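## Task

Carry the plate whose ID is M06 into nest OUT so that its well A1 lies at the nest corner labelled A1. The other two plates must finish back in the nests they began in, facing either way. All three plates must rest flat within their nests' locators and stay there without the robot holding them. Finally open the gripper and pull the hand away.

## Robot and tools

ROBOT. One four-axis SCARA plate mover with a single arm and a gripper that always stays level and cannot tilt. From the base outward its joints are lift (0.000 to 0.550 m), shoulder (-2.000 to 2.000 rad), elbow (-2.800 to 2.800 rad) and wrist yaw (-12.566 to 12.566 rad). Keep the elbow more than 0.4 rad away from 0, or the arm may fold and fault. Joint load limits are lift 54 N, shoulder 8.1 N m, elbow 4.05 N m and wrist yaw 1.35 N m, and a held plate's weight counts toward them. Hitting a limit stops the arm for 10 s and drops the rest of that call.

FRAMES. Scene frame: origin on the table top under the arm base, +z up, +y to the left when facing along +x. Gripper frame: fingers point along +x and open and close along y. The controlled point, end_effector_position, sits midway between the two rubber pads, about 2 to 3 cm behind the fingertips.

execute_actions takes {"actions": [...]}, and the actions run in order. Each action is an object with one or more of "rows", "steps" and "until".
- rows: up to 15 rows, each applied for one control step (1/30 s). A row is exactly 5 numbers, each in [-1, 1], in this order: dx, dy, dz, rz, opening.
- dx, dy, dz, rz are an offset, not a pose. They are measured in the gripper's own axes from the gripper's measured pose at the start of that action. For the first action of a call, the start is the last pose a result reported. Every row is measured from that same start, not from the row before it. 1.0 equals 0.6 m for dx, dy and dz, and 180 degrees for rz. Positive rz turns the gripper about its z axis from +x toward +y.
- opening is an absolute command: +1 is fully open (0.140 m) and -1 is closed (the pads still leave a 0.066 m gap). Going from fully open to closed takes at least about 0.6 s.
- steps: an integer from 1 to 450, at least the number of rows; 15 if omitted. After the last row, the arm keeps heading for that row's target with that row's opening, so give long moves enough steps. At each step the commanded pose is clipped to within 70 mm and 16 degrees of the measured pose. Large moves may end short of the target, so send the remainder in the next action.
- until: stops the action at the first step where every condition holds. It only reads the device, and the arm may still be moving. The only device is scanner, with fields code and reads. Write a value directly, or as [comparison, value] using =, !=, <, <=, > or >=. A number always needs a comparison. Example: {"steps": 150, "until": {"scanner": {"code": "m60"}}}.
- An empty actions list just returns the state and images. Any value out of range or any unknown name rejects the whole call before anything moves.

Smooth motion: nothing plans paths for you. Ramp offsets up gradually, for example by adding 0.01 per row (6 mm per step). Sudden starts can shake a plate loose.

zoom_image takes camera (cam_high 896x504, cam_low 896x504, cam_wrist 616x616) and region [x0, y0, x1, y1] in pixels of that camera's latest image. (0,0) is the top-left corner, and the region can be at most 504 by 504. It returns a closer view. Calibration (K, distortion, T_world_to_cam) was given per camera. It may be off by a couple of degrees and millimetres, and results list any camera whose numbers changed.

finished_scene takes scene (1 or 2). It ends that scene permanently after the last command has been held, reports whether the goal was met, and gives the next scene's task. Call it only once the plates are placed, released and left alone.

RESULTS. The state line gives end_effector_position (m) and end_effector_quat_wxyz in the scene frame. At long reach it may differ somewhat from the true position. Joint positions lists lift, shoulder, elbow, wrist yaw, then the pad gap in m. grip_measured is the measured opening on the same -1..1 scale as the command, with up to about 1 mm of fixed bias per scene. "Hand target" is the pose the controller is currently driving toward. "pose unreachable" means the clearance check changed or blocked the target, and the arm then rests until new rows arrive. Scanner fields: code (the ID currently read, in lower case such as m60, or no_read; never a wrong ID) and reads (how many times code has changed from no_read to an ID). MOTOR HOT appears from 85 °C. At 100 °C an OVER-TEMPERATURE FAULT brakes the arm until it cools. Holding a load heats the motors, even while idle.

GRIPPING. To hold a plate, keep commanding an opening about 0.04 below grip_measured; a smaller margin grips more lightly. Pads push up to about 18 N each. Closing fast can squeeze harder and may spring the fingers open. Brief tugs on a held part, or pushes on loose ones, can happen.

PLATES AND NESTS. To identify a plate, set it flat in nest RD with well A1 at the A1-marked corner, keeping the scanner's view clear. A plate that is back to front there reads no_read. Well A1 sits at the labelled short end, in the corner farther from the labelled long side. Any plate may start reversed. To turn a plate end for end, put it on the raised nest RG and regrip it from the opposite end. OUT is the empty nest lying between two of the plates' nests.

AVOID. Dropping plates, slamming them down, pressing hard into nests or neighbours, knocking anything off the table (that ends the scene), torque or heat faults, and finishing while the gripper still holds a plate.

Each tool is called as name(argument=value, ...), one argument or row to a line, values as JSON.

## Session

execute_actions(
  actions=[
    {"rows":[[0,0,-0.4,0,1]],"steps":40},
  ],
)

Scene clock: 1.33 s.
end_effector_position=(+0.4319, +0.0638, +0.1131) grip_measured=+1.00 end_effector_quat_wxyz=(+0.711, +0.000, +0.000, -0.703)
Joint positions: [ 0.108  1.473  1.351 -4.383  0.14 ]
Hand target: +0.432, +0.064, +0.113; +0.711, +0.000, +0.000, -0.703
Off the commanded pose: 0.000 m, 0 deg.
scanner: code=no_read reads=0
camera_calibration (this result's frames):
cam_wrist: T_world_to_cam=[[-0.99995, -0.00996116, -0.000716861, 0.44102], [-0.00544038, 0.603513, -0.797335, 0.041378], [0.00837501, -0.797291, -0.603537, 0.211207], [0, 0, 0, 1]] pos_world=[0.439454, 0.147815, 0.16078]

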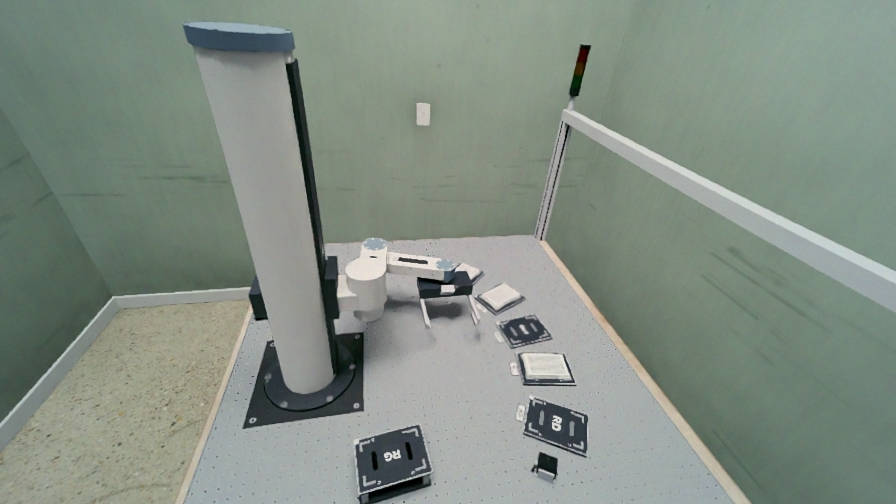

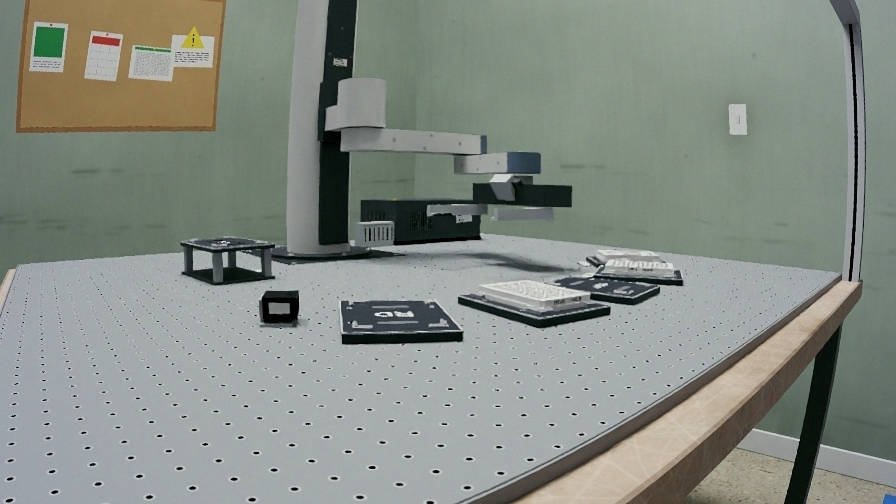

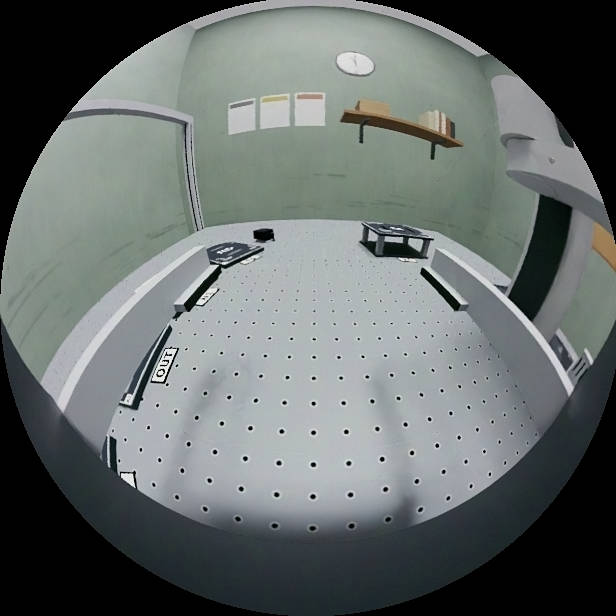

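execute_actions(
  actions=[
    {"rows":[[0.185,0.43,0,0.5,1]],"steps":70},
    {"rows":[[0,0,-0.09,0,1]],"steps":15},
  ],
)

Scene clock: 13.63 s.
end_effector_position=(+0.6912, -0.0442, +0.0591) grip_measured=+1.00 end_effector_quat_wxyz=(+1.000, +0.000, +0.000, +0.006)
Joint positions: [ 0.054  0.563  1.628 -2.18   0.14 ]
Hand target: +0.691, -0.044, +0.059; +1.000, +0.000, +0.000, +0.006
Off the commanded pose: 0.000 m, 0 deg.
scanner: code=no_read reads=0
camera_calibration (this result's frames):
cam_wrist: T_world_to_cam=[[0.00935975, -0.999956, -0.000716861, -0.0421996], [-0.603516, -0.0050774, -0.797335, 0.451382], [0.797296, 0.00789549, -0.603537, -0.419423], [0, 0, 0, 1]] pos_world=[0.607215, -0.0365943, 0.106735]

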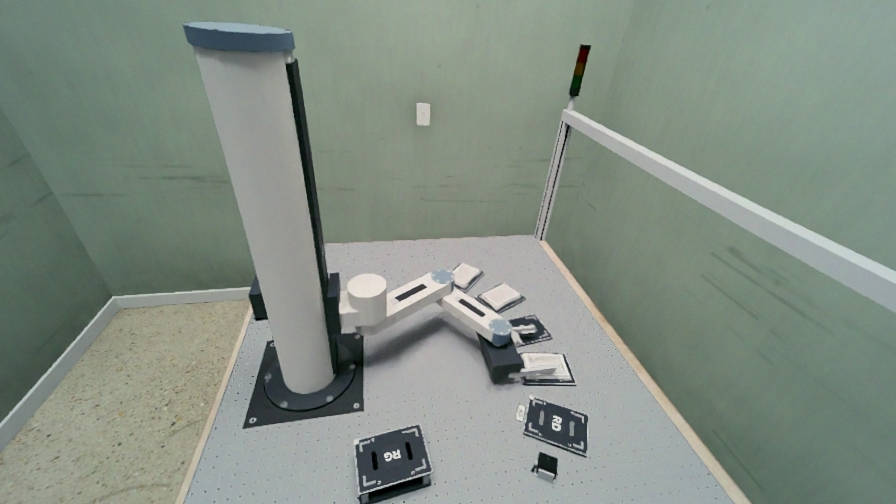

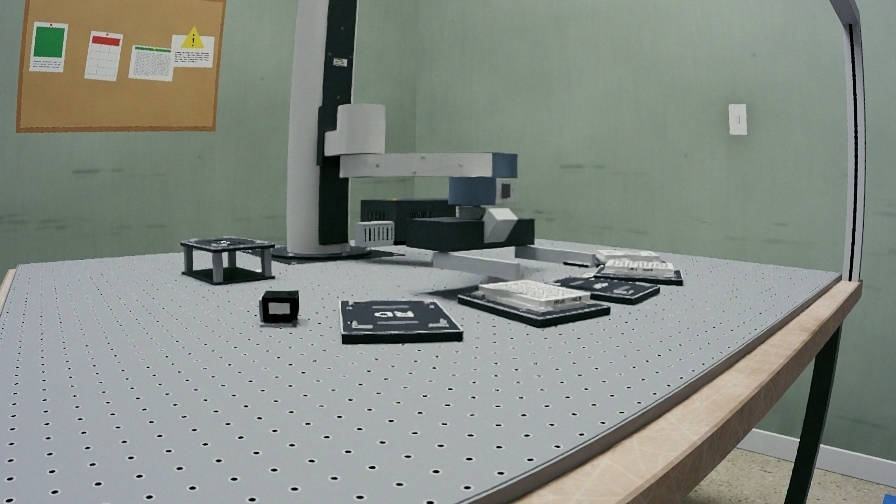

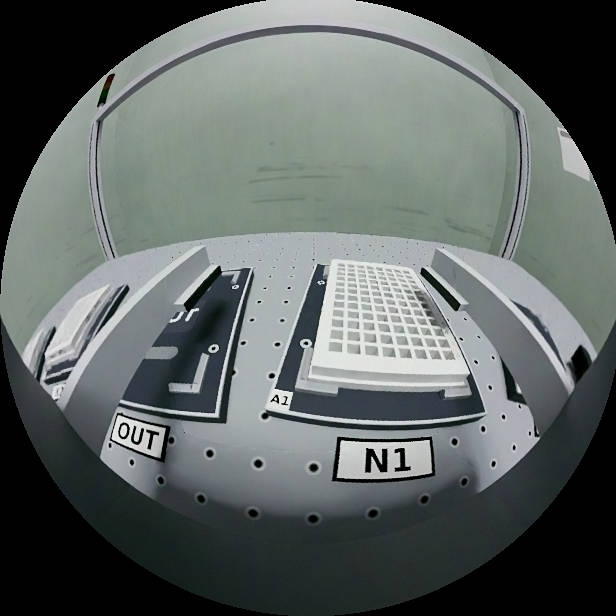

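zoom_image(
  camera="cam_low",
  region=[470,245,690,325],
)

Region (470, 245, 690, 325) of cam_low's 896x504 image, scaled by 2.291, with more detail than that image has; it fills the top 183 rows of this view, and the rest is white.

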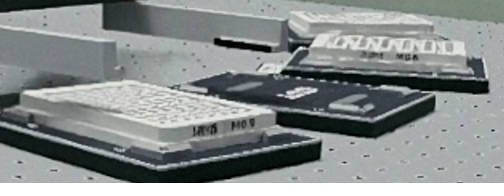

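execute_actions(
  actions=[
    {"rows":[[0,0,0.06,0,1]],"steps":10},
    {"rows":[[-0.14,0.47,0,0.157,1]],"steps":50},
  ],
)

Scene clock: 26.07 s.
end_effector_position=(+0.6039, +0.2369, +0.0953) grip_measured=+1.00 end_effector_quat_wxyz=(+0.968, +0.000, +0.000, +0.250)
Joint positions: [ 0.09   1.255  1.47  -2.221  0.14 ]
Hand target: +0.604, +0.237, +0.095; +0.968, +0.000, +0.000, +0.250
Off the commanded pose: 0.000 m, 0 deg.
scanner: code=no_read reads=0
camera_calibration (this result's frames):
cam_wrist: T_world_to_cam=[[0.482361, -0.875972, -0.000716861, -0.0752585], [-0.528957, -0.290622, -0.797335, 0.451618], [0.698235, 0.384983, -0.603537, -0.359717], [0, 0, 0, 1]] pos_world=[0.526356, 0.203811, 0.142935]

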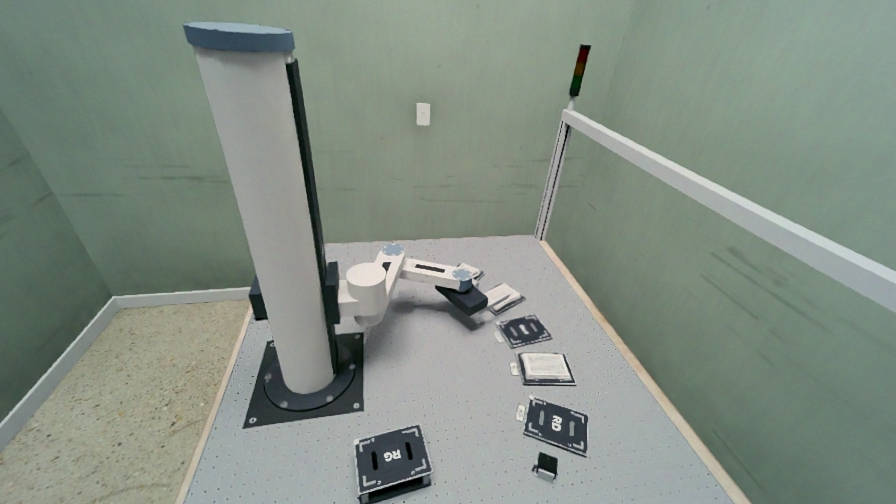

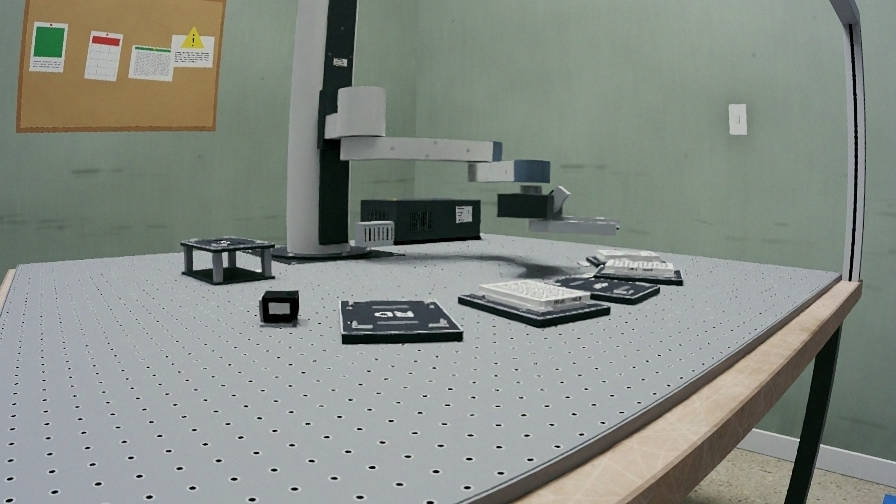

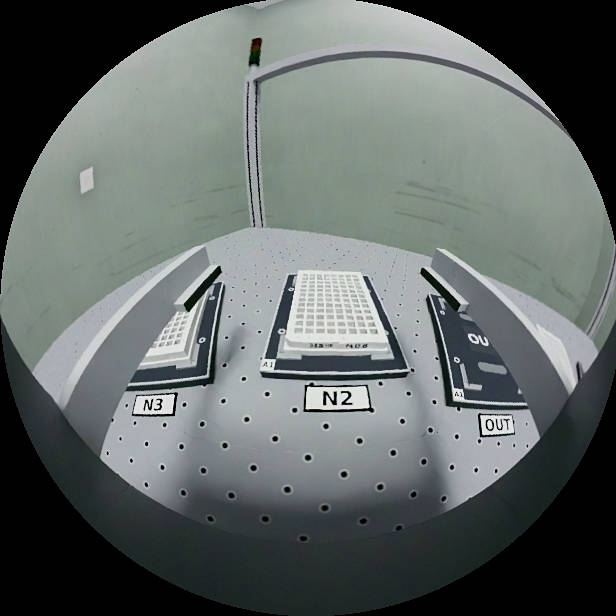

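execute_actions(
  actions=[
    {"rows":[[0.09,-0.02,-0.06,0,1]],"steps":25},
  ],
)

Scene clock: 31.23 s.
end_effector_position=(+0.6570, +0.2526, +0.0592) grip_measured=+1.00 end_effector_quat_wxyz=(+0.968, +0.000, +0.000, +0.250)
Joint positions: [ 0.054  1.095  1.776 -2.366  0.14 ]
Hand target: +0.657, +0.253, +0.059; +0.968, +0.000, +0.000, +0.250
Off the commanded pose: 0.000 m, 0 deg.
scanner: code=no_read reads=0
camera_calibration (this result's frames):
cam_wrist: T_world_to_cam=[[0.482574, -0.875855, -0.000716861, -0.0873511], [-0.528887, -0.290751, -0.797335, 0.455492], [0.698141, 0.385152, -0.603537, -0.424554], [0, 0, 0, 1]] pos_world=[0.579456, 0.219446, 0.106883]

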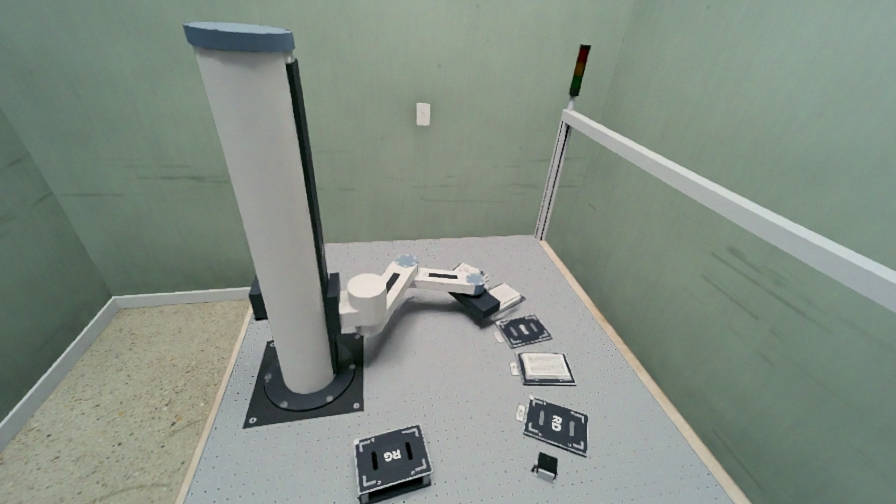

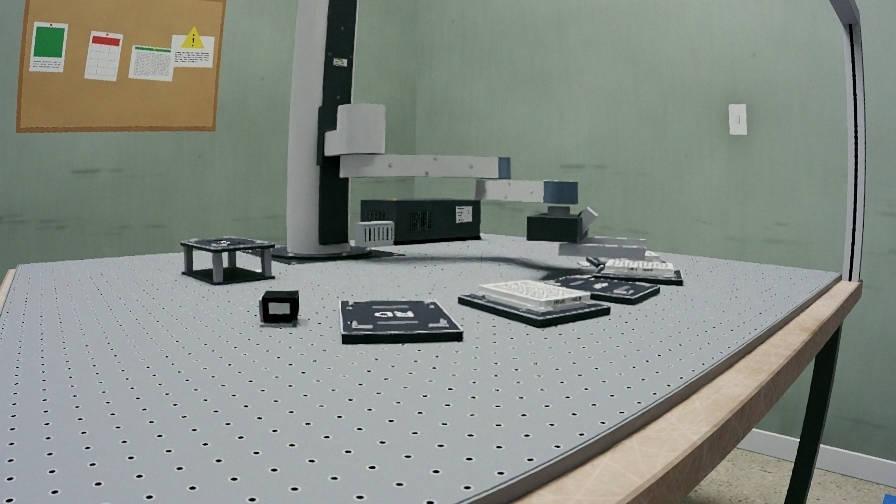

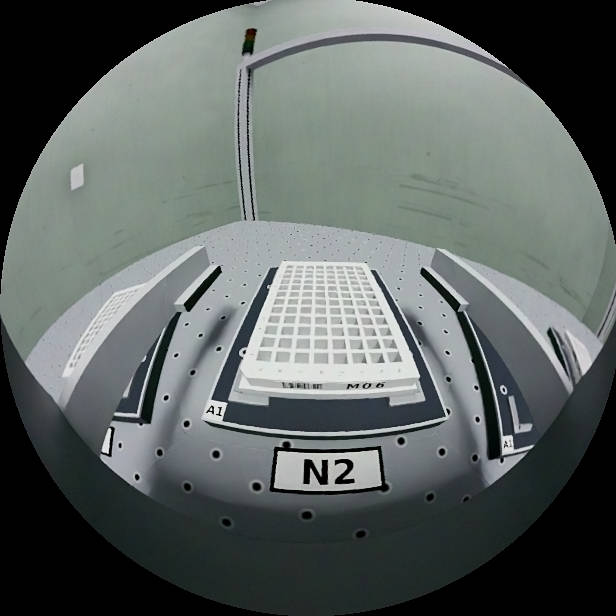

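execute_actions(
  actions=[
    {"rows":[[0.05,-0.014,0,0,1]],"steps":15},
    {"rows":[[0,0,-0.045,0,1]],"steps":15},
    {"rows":[[0,0,0,0,-0.3]],"steps":20},
    {"rows":[[0,0,0,0,-0.55]],"steps":15},
  ],
)

Scene clock: 38.60 s.
end_effector_position=(+0.6856, +0.2644, +0.0322) grip_measured=-0.49 end_effector_quat_wxyz=(+0.966, +0.000, +0.000, +0.258)
Joint positions: [ 0.027  0.994  1.979 -2.452  0.085]
Hand target: +0.687, +0.262, +0.032; +0.967, +0.000, +0.000, +0.254
Off the commanded pose: 0.003 m, 1 deg.
scanner: code=no_read reads=0
camera_calibration (this result's frames):
cam_wrist: T_world_to_cam=[[0.496798, -0.867866, -0.000716861, -0.102708], [-0.524073, -0.29934, -0.797335, 0.451468], [0.691765, 0.39649, -0.603537, -0.464021], [0, 0, 0, 1]] pos_world=[0.608621, 0.229985, 0.0798441]

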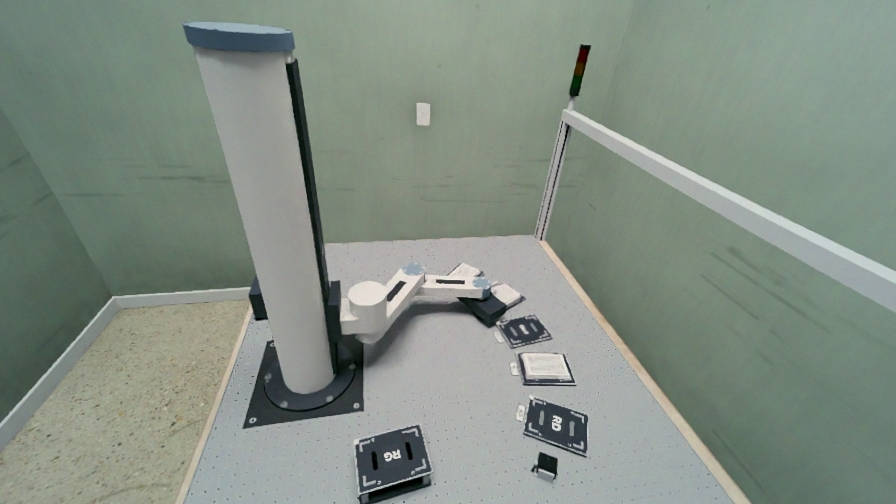

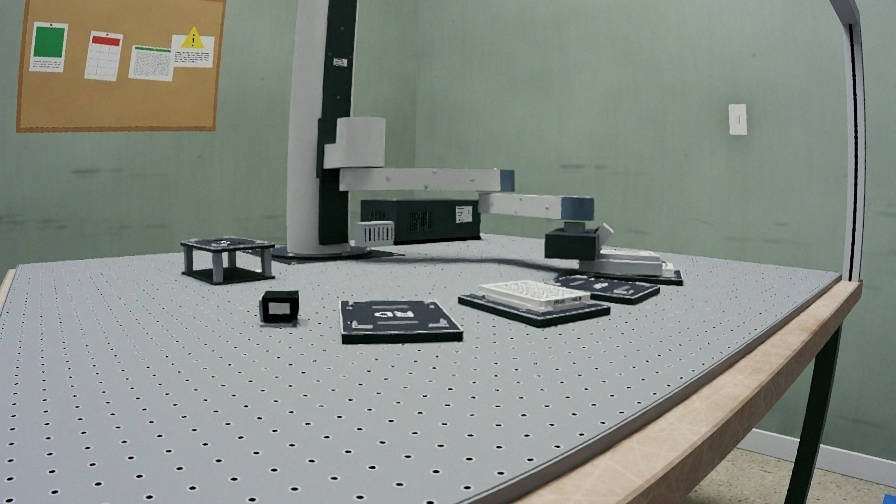

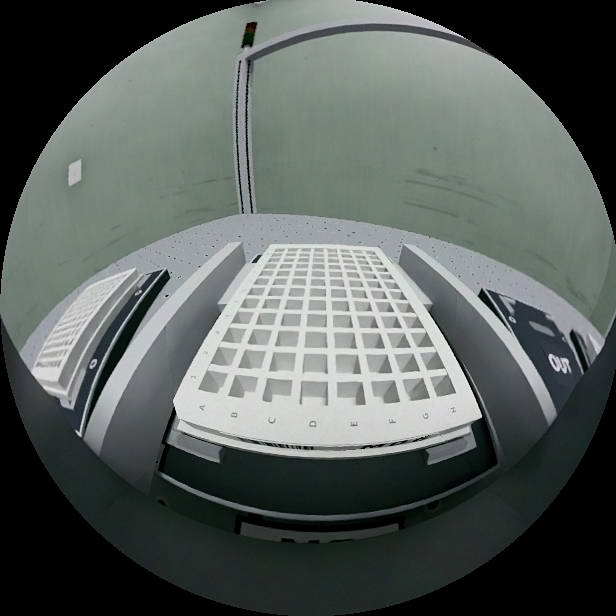

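execute_actions(
  actions=[
    {"rows":[[0,0,0.015,0,-0.55],[0,0,0.03,0,-0.55]],"steps":12},
    {"rows":[[-0.01,-0.04,0,-0.015,-0.55],[-0.02,-0.08,0,-0.03,-0.55],[-0.03,-0.12,0,-0.045,-0.55],[-0.045,-0.17,0,-0.06,-0.55],[-0.06,-0.22,0,-0.075,-0.55],[-0.07,-0.26,0,-0.09,-0.55],[-0.079,-0.295,0,-0.1,-0.55]],"steps":35},
  ],
)

Scene clock: 51.10 s.
end_effector_position=(+0.7328, +0.0873, +0.0502) grip_measured=-0.49 end_effector_quat_wxyz=(+0.995, +0.000, +0.000, +0.104)
Joint positions: [ 0.045  0.7    1.908 -2.401  0.085]
Hand target: +0.733, +0.087, +0.050; +0.995, +0.000, +0.000, +0.104
Off the commanded pose: 0.000 m, 0 deg.
scanner: code=no_read reads=0
camera_calibration (this result's frames):
cam_wrist: T_world_to_cam=[[0.204287, -0.978911, -0.000716861, -0.0557522], [-0.590926, -0.122735, -0.797335, 0.4711], [0.780432, 0.163309, -0.603537, -0.460131], [0, 0, 0, 1]] pos_world=[0.648875, 0.0783874, 0.0978782]

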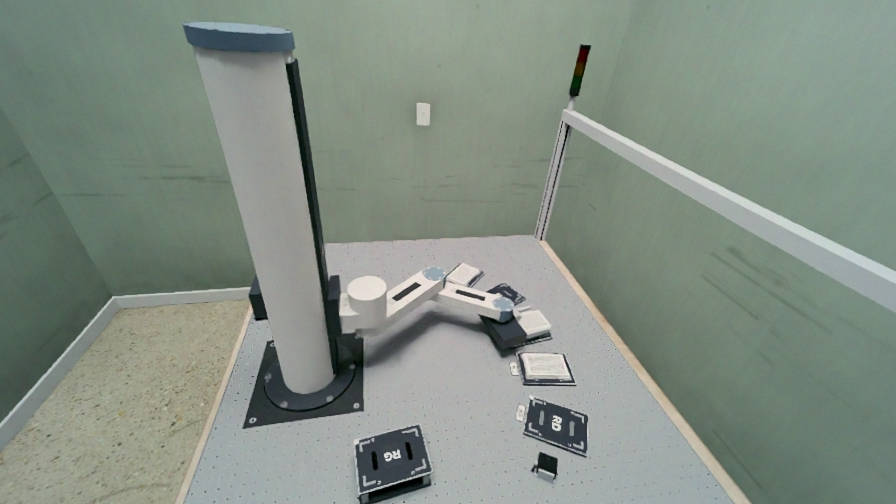

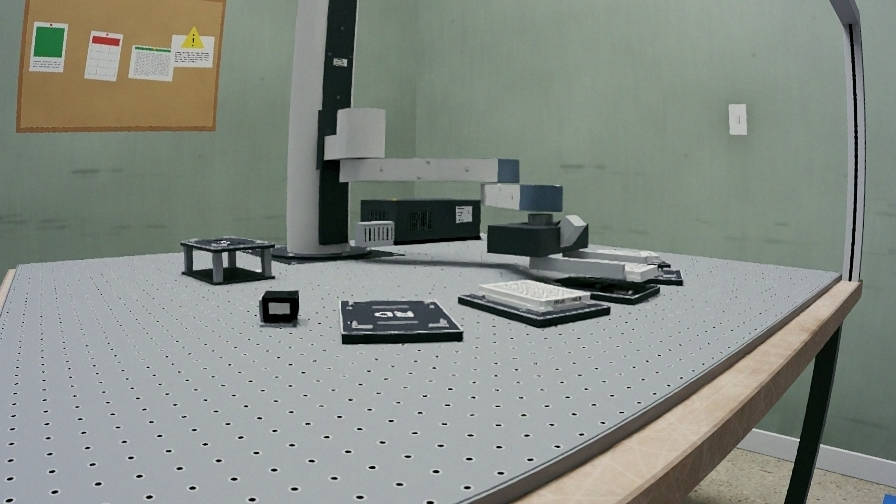

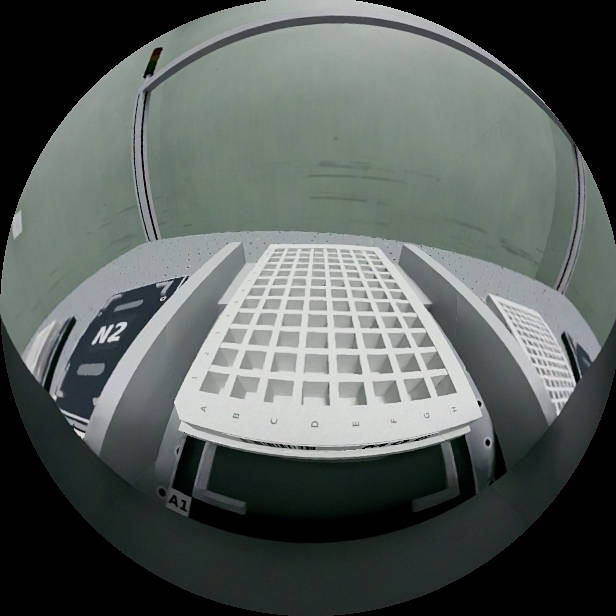

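execute_actions(
  actions=[
    {"rows":[[-0.05,0,-0.012,0,-0.55]],"steps":20},
  ],
)

Scene clock: 56.30 s.
end_effector_position=(+0.7034, +0.0811, +0.0430) grip_measured=-0.55 end_effector_quat_wxyz=(+0.995, +0.000, +0.000, +0.103)
Joint positions: [ 0.038  0.778  1.719 -2.29   0.083]
Hand target: +0.703, +0.081, +0.043; +0.995, +0.000, +0.000, +0.104
Off the commanded pose: 0.000 m, 0 deg.
scanner: code=no_read reads=0
camera_calibration (this result's frames):
cam_wrist: T_world_to_cam=[[0.203744, -0.979024, -0.000716861, -0.0554815], [-0.590994, -0.122407, -0.797335, 0.447224], [0.780522, 0.162875, -0.603537, -0.440569], [0, 0, 0, 1]] pos_world=[0.619484, 0.0721836, 0.0906478]

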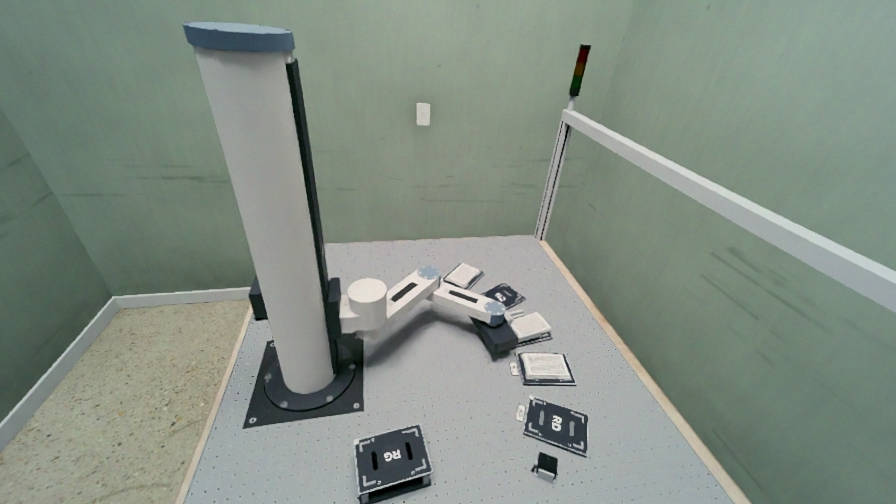

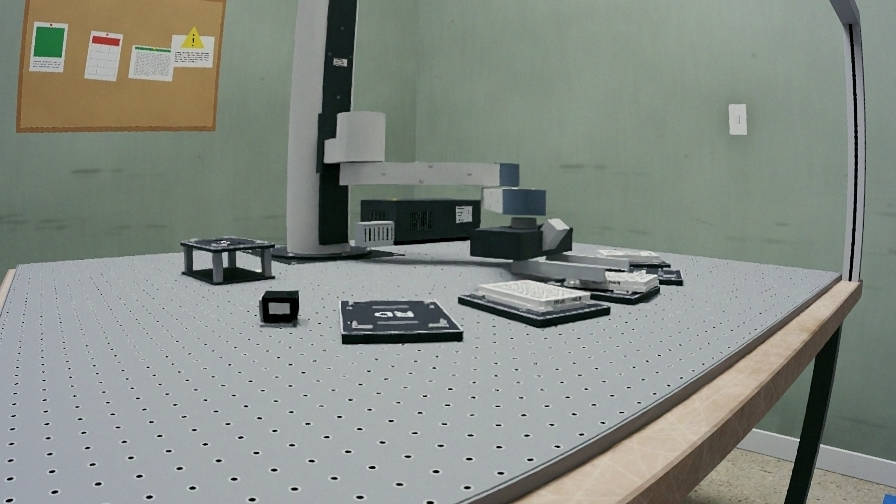

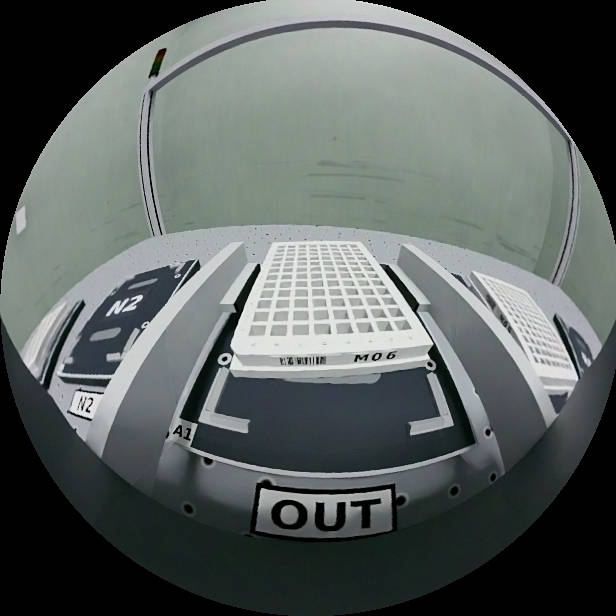

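execute_actions(
  actions=[
    {"rows":[[-0.04,0,0,0.015,-0.6]],"steps":20},
  ],
)

Scene clock: 60.97 s.
end_effector_position=(+0.6799, +0.0759, +0.0430) grip_measured=-0.60 end_effector_quat_wxyz=(+0.992, +0.000, +0.000, +0.126)
Joint positions: [ 0.038  0.812  1.586 -2.145  0.081]
Hand target: +0.680, +0.076, +0.043; +0.992, +0.000, +0.000, +0.127
Off the commanded pose: 0.000 m, 0 deg.
scanner: code=no_read reads=0
camera_calibration (this result's frames):
cam_wrist: T_world_to_cam=[[0.248903, -0.968528, -0.000716861, -0.0872324], [-0.584685, -0.149669, -0.797335, 0.430497], [0.772134, 0.198878, -0.603537, -0.418409], [0, 0, 0, 1]] pos_world=[0.596485, 0.0631574, 0.0906621]

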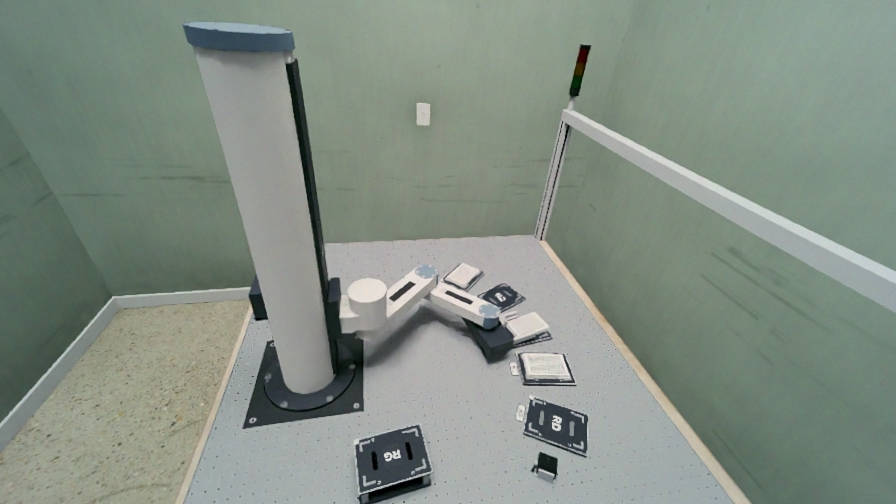

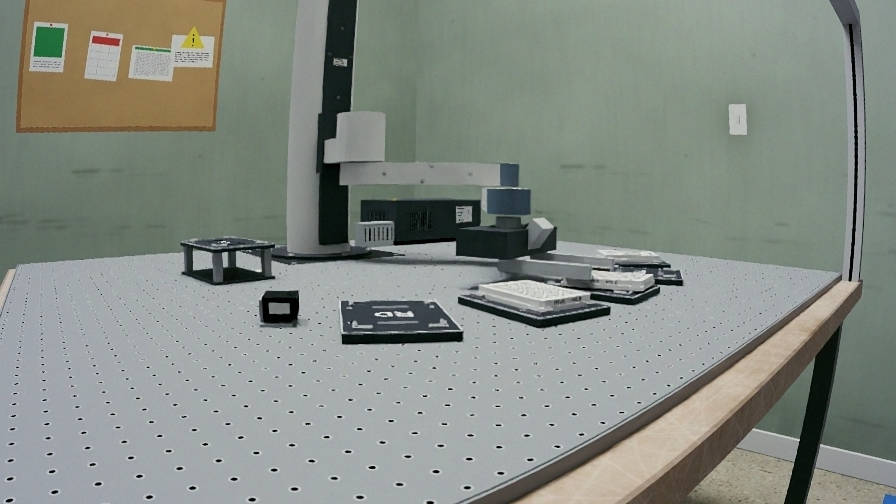

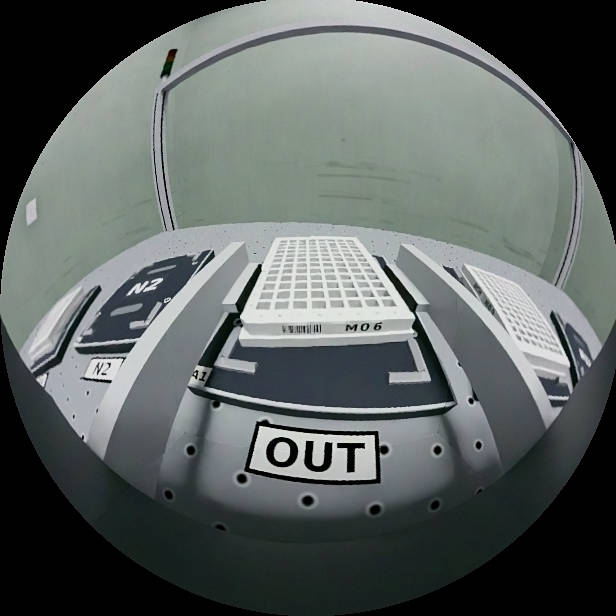

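execute_actions(
  actions=[],
)

Scene clock: 71.93 s.
end_effector_position=(+0.6799, +0.0759, +0.0430) grip_measured=-0.60 end_effector_quat_wxyz=(+0.992, +0.000, +0.000, +0.126)
Joint positions: [ 0.038  0.812  1.586 -2.145  0.081]
Hand target: +0.680, +0.076, +0.043; +0.992, +0.000, +0.000, +0.127
Off the commanded pose: 0.000 m, 0 deg.
scanner: code=no_read reads=0
camera_calibration (this result's frames):
cam_wrist: T_world_to_cam=[[0.248918, -0.968524, -0.000716861, -0.0872385], [-0.584683, -0.149677, -0.797335, 0.430498], [0.772131, 0.19889, -0.603537, -0.41841], [0, 0, 0, 1]] pos_world=[0.596487, 0.0631607, 0.0906621]

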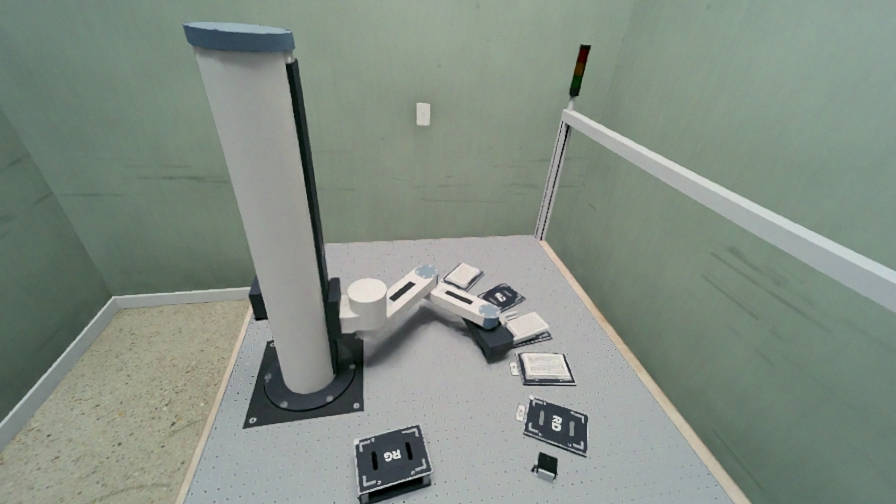

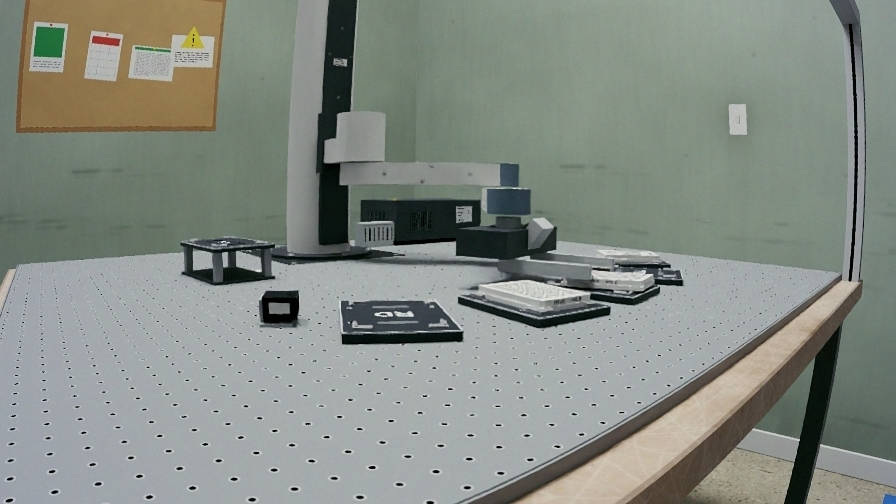

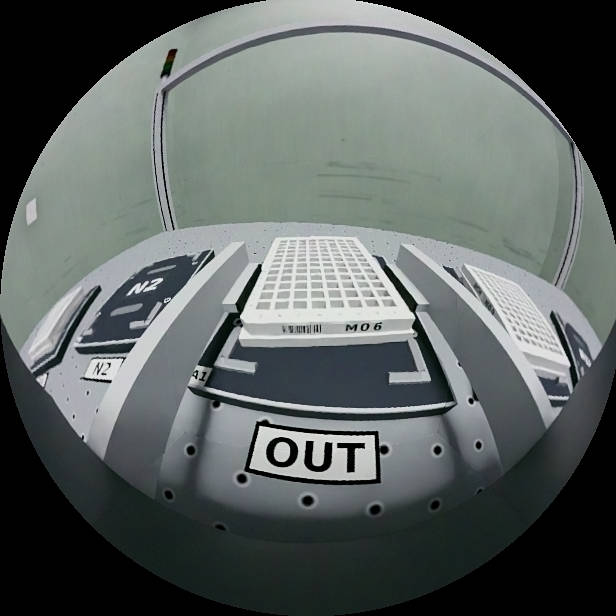

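Move back 1.5 cm, lower, release, retreat.

execute_actions(
  actions=[
    {"rows":[[-0.01,0,0,-0.005,-0.6],[-0.02,0,0,-0.008,-0.6]],"steps":20},
    {"rows":[[0,0,-0.008,0,-0.6],[0,0,-0.017,0,-0.6]],"steps":20},
    {"rows":[[0,0,0,0,0.3]],"steps":20},
    {"rows":[[-0.05,0,0.05,0,1],[-0.15,0,0.1,0,1]],"steps":40},
  ],
)

Scene clock: 86.93 s.
end_effector_position=(+0.6681, +0.0730, +0.0397) grip_measured=-0.59 end_effector_quat_wxyz=(+0.993, +0.000, +0.000, +0.114)
Joint positions: [ 0.035  0.846  1.519 -2.135  0.081]
Hand target: +0.668, +0.073, +0.038; +0.993, +0.000, +0.000, +0.114
Off the commanded pose: 0.007 m, 0 deg.
TORQUE FAULT: the external load on joint 1 (lift) reached its load limit, and the arm stopped for 10 seconds. The arm's remaining commands of this call were not run. The arm holds where it stopped, with its grip as last carried out, and accepts commands again: back off and push less far. The arm stops again, at the same cost, whenever a joint's load reaches its limit.
scanner: code=no_read reads=0
camera_calibration (this result's frames):
cam_wrist: T_world_to_cam=[[0.225519, -0.974238, -0.000716861, -0.071049], [-0.588118, -0.135552, -0.797335, 0.42183], [0.776697, 0.180236, -0.603537, -0.41246], [0, 0, 0, 1]] pos_world=[0.584466, 0.0623017, 0.0873542]

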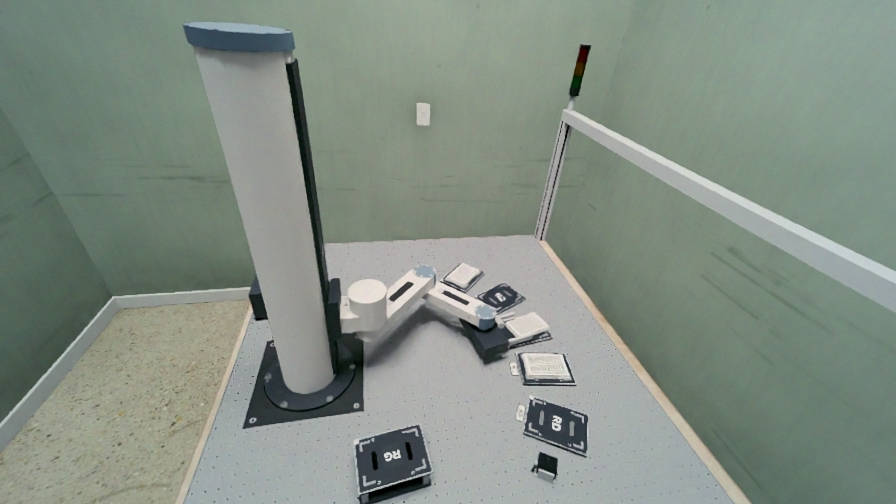

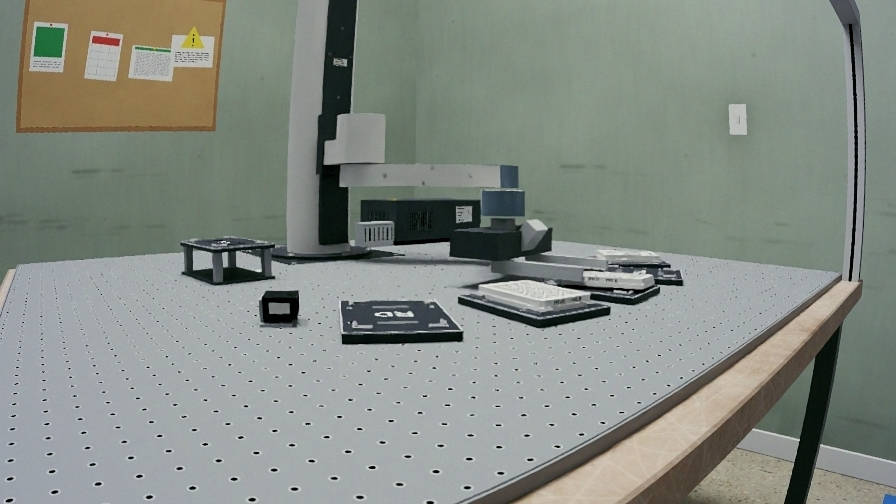

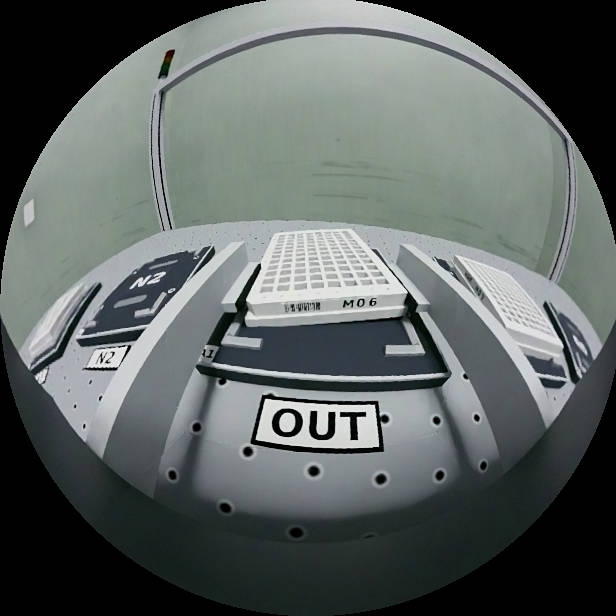

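execute_actions(
  actions=[
    {"rows":[[0,0,0.004,0,0.3]],"steps":30},
    {"rows":[[-0.05,0,0.08,0,1],[-0.1,0,0.15,0,1]],"steps":40},
  ],
)

Scene clock: 94.03 s.
end_effector_position=(+0.6097, +0.0594, +0.1322) grip_measured=+1.00 end_effector_quat_wxyz=(+0.993, +0.000, +0.000, +0.114)
Joint positions: [ 0.127  0.944  1.22  -1.935  0.14 ]
Hand target: +0.610, +0.059, +0.132; +0.993, +0.000, +0.000, +0.114
Off the commanded pose: 0.000 m, 0 deg.
scanner: code=no_read reads=0
camera_calibration (this result's frames):
cam_wrist: T_world_to_cam=[[0.225046, -0.974348, -0.000716861, -0.0708365], [-0.588184, -0.135267, -0.797335, 0.459389], [0.776785, 0.179858, -0.603537, -0.308809], [0, 0, 0, 1]] pos_world=[0.526025, 0.0486625, 0.179858]

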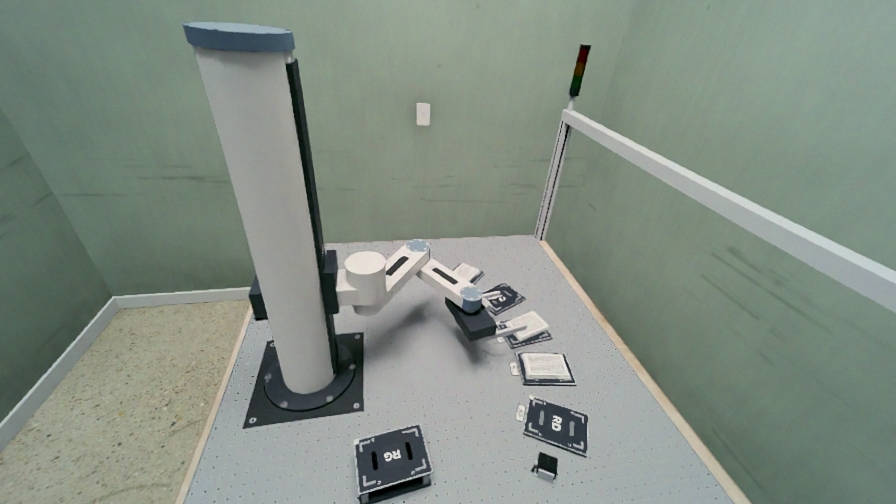

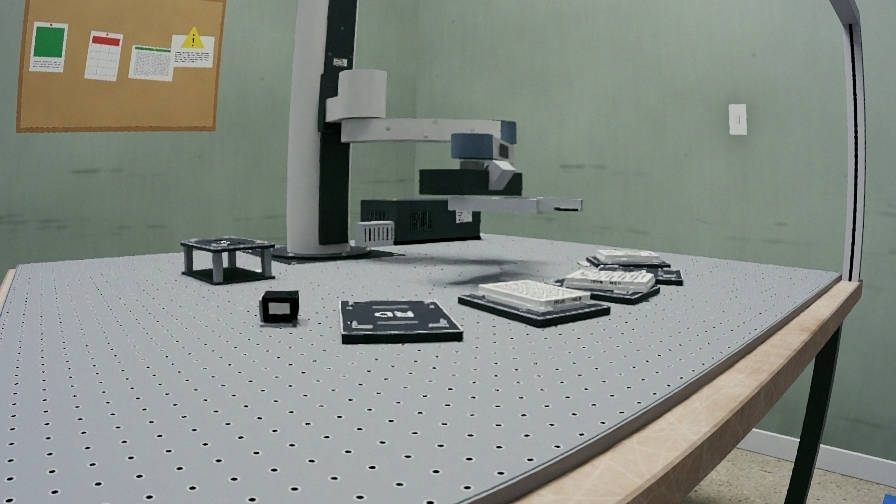

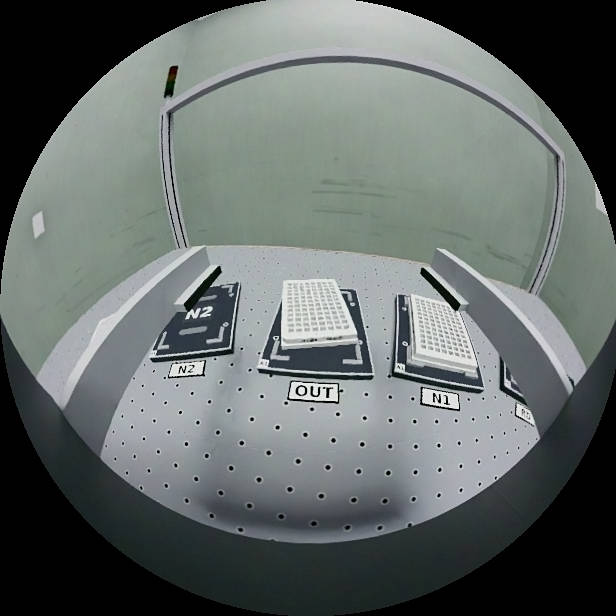

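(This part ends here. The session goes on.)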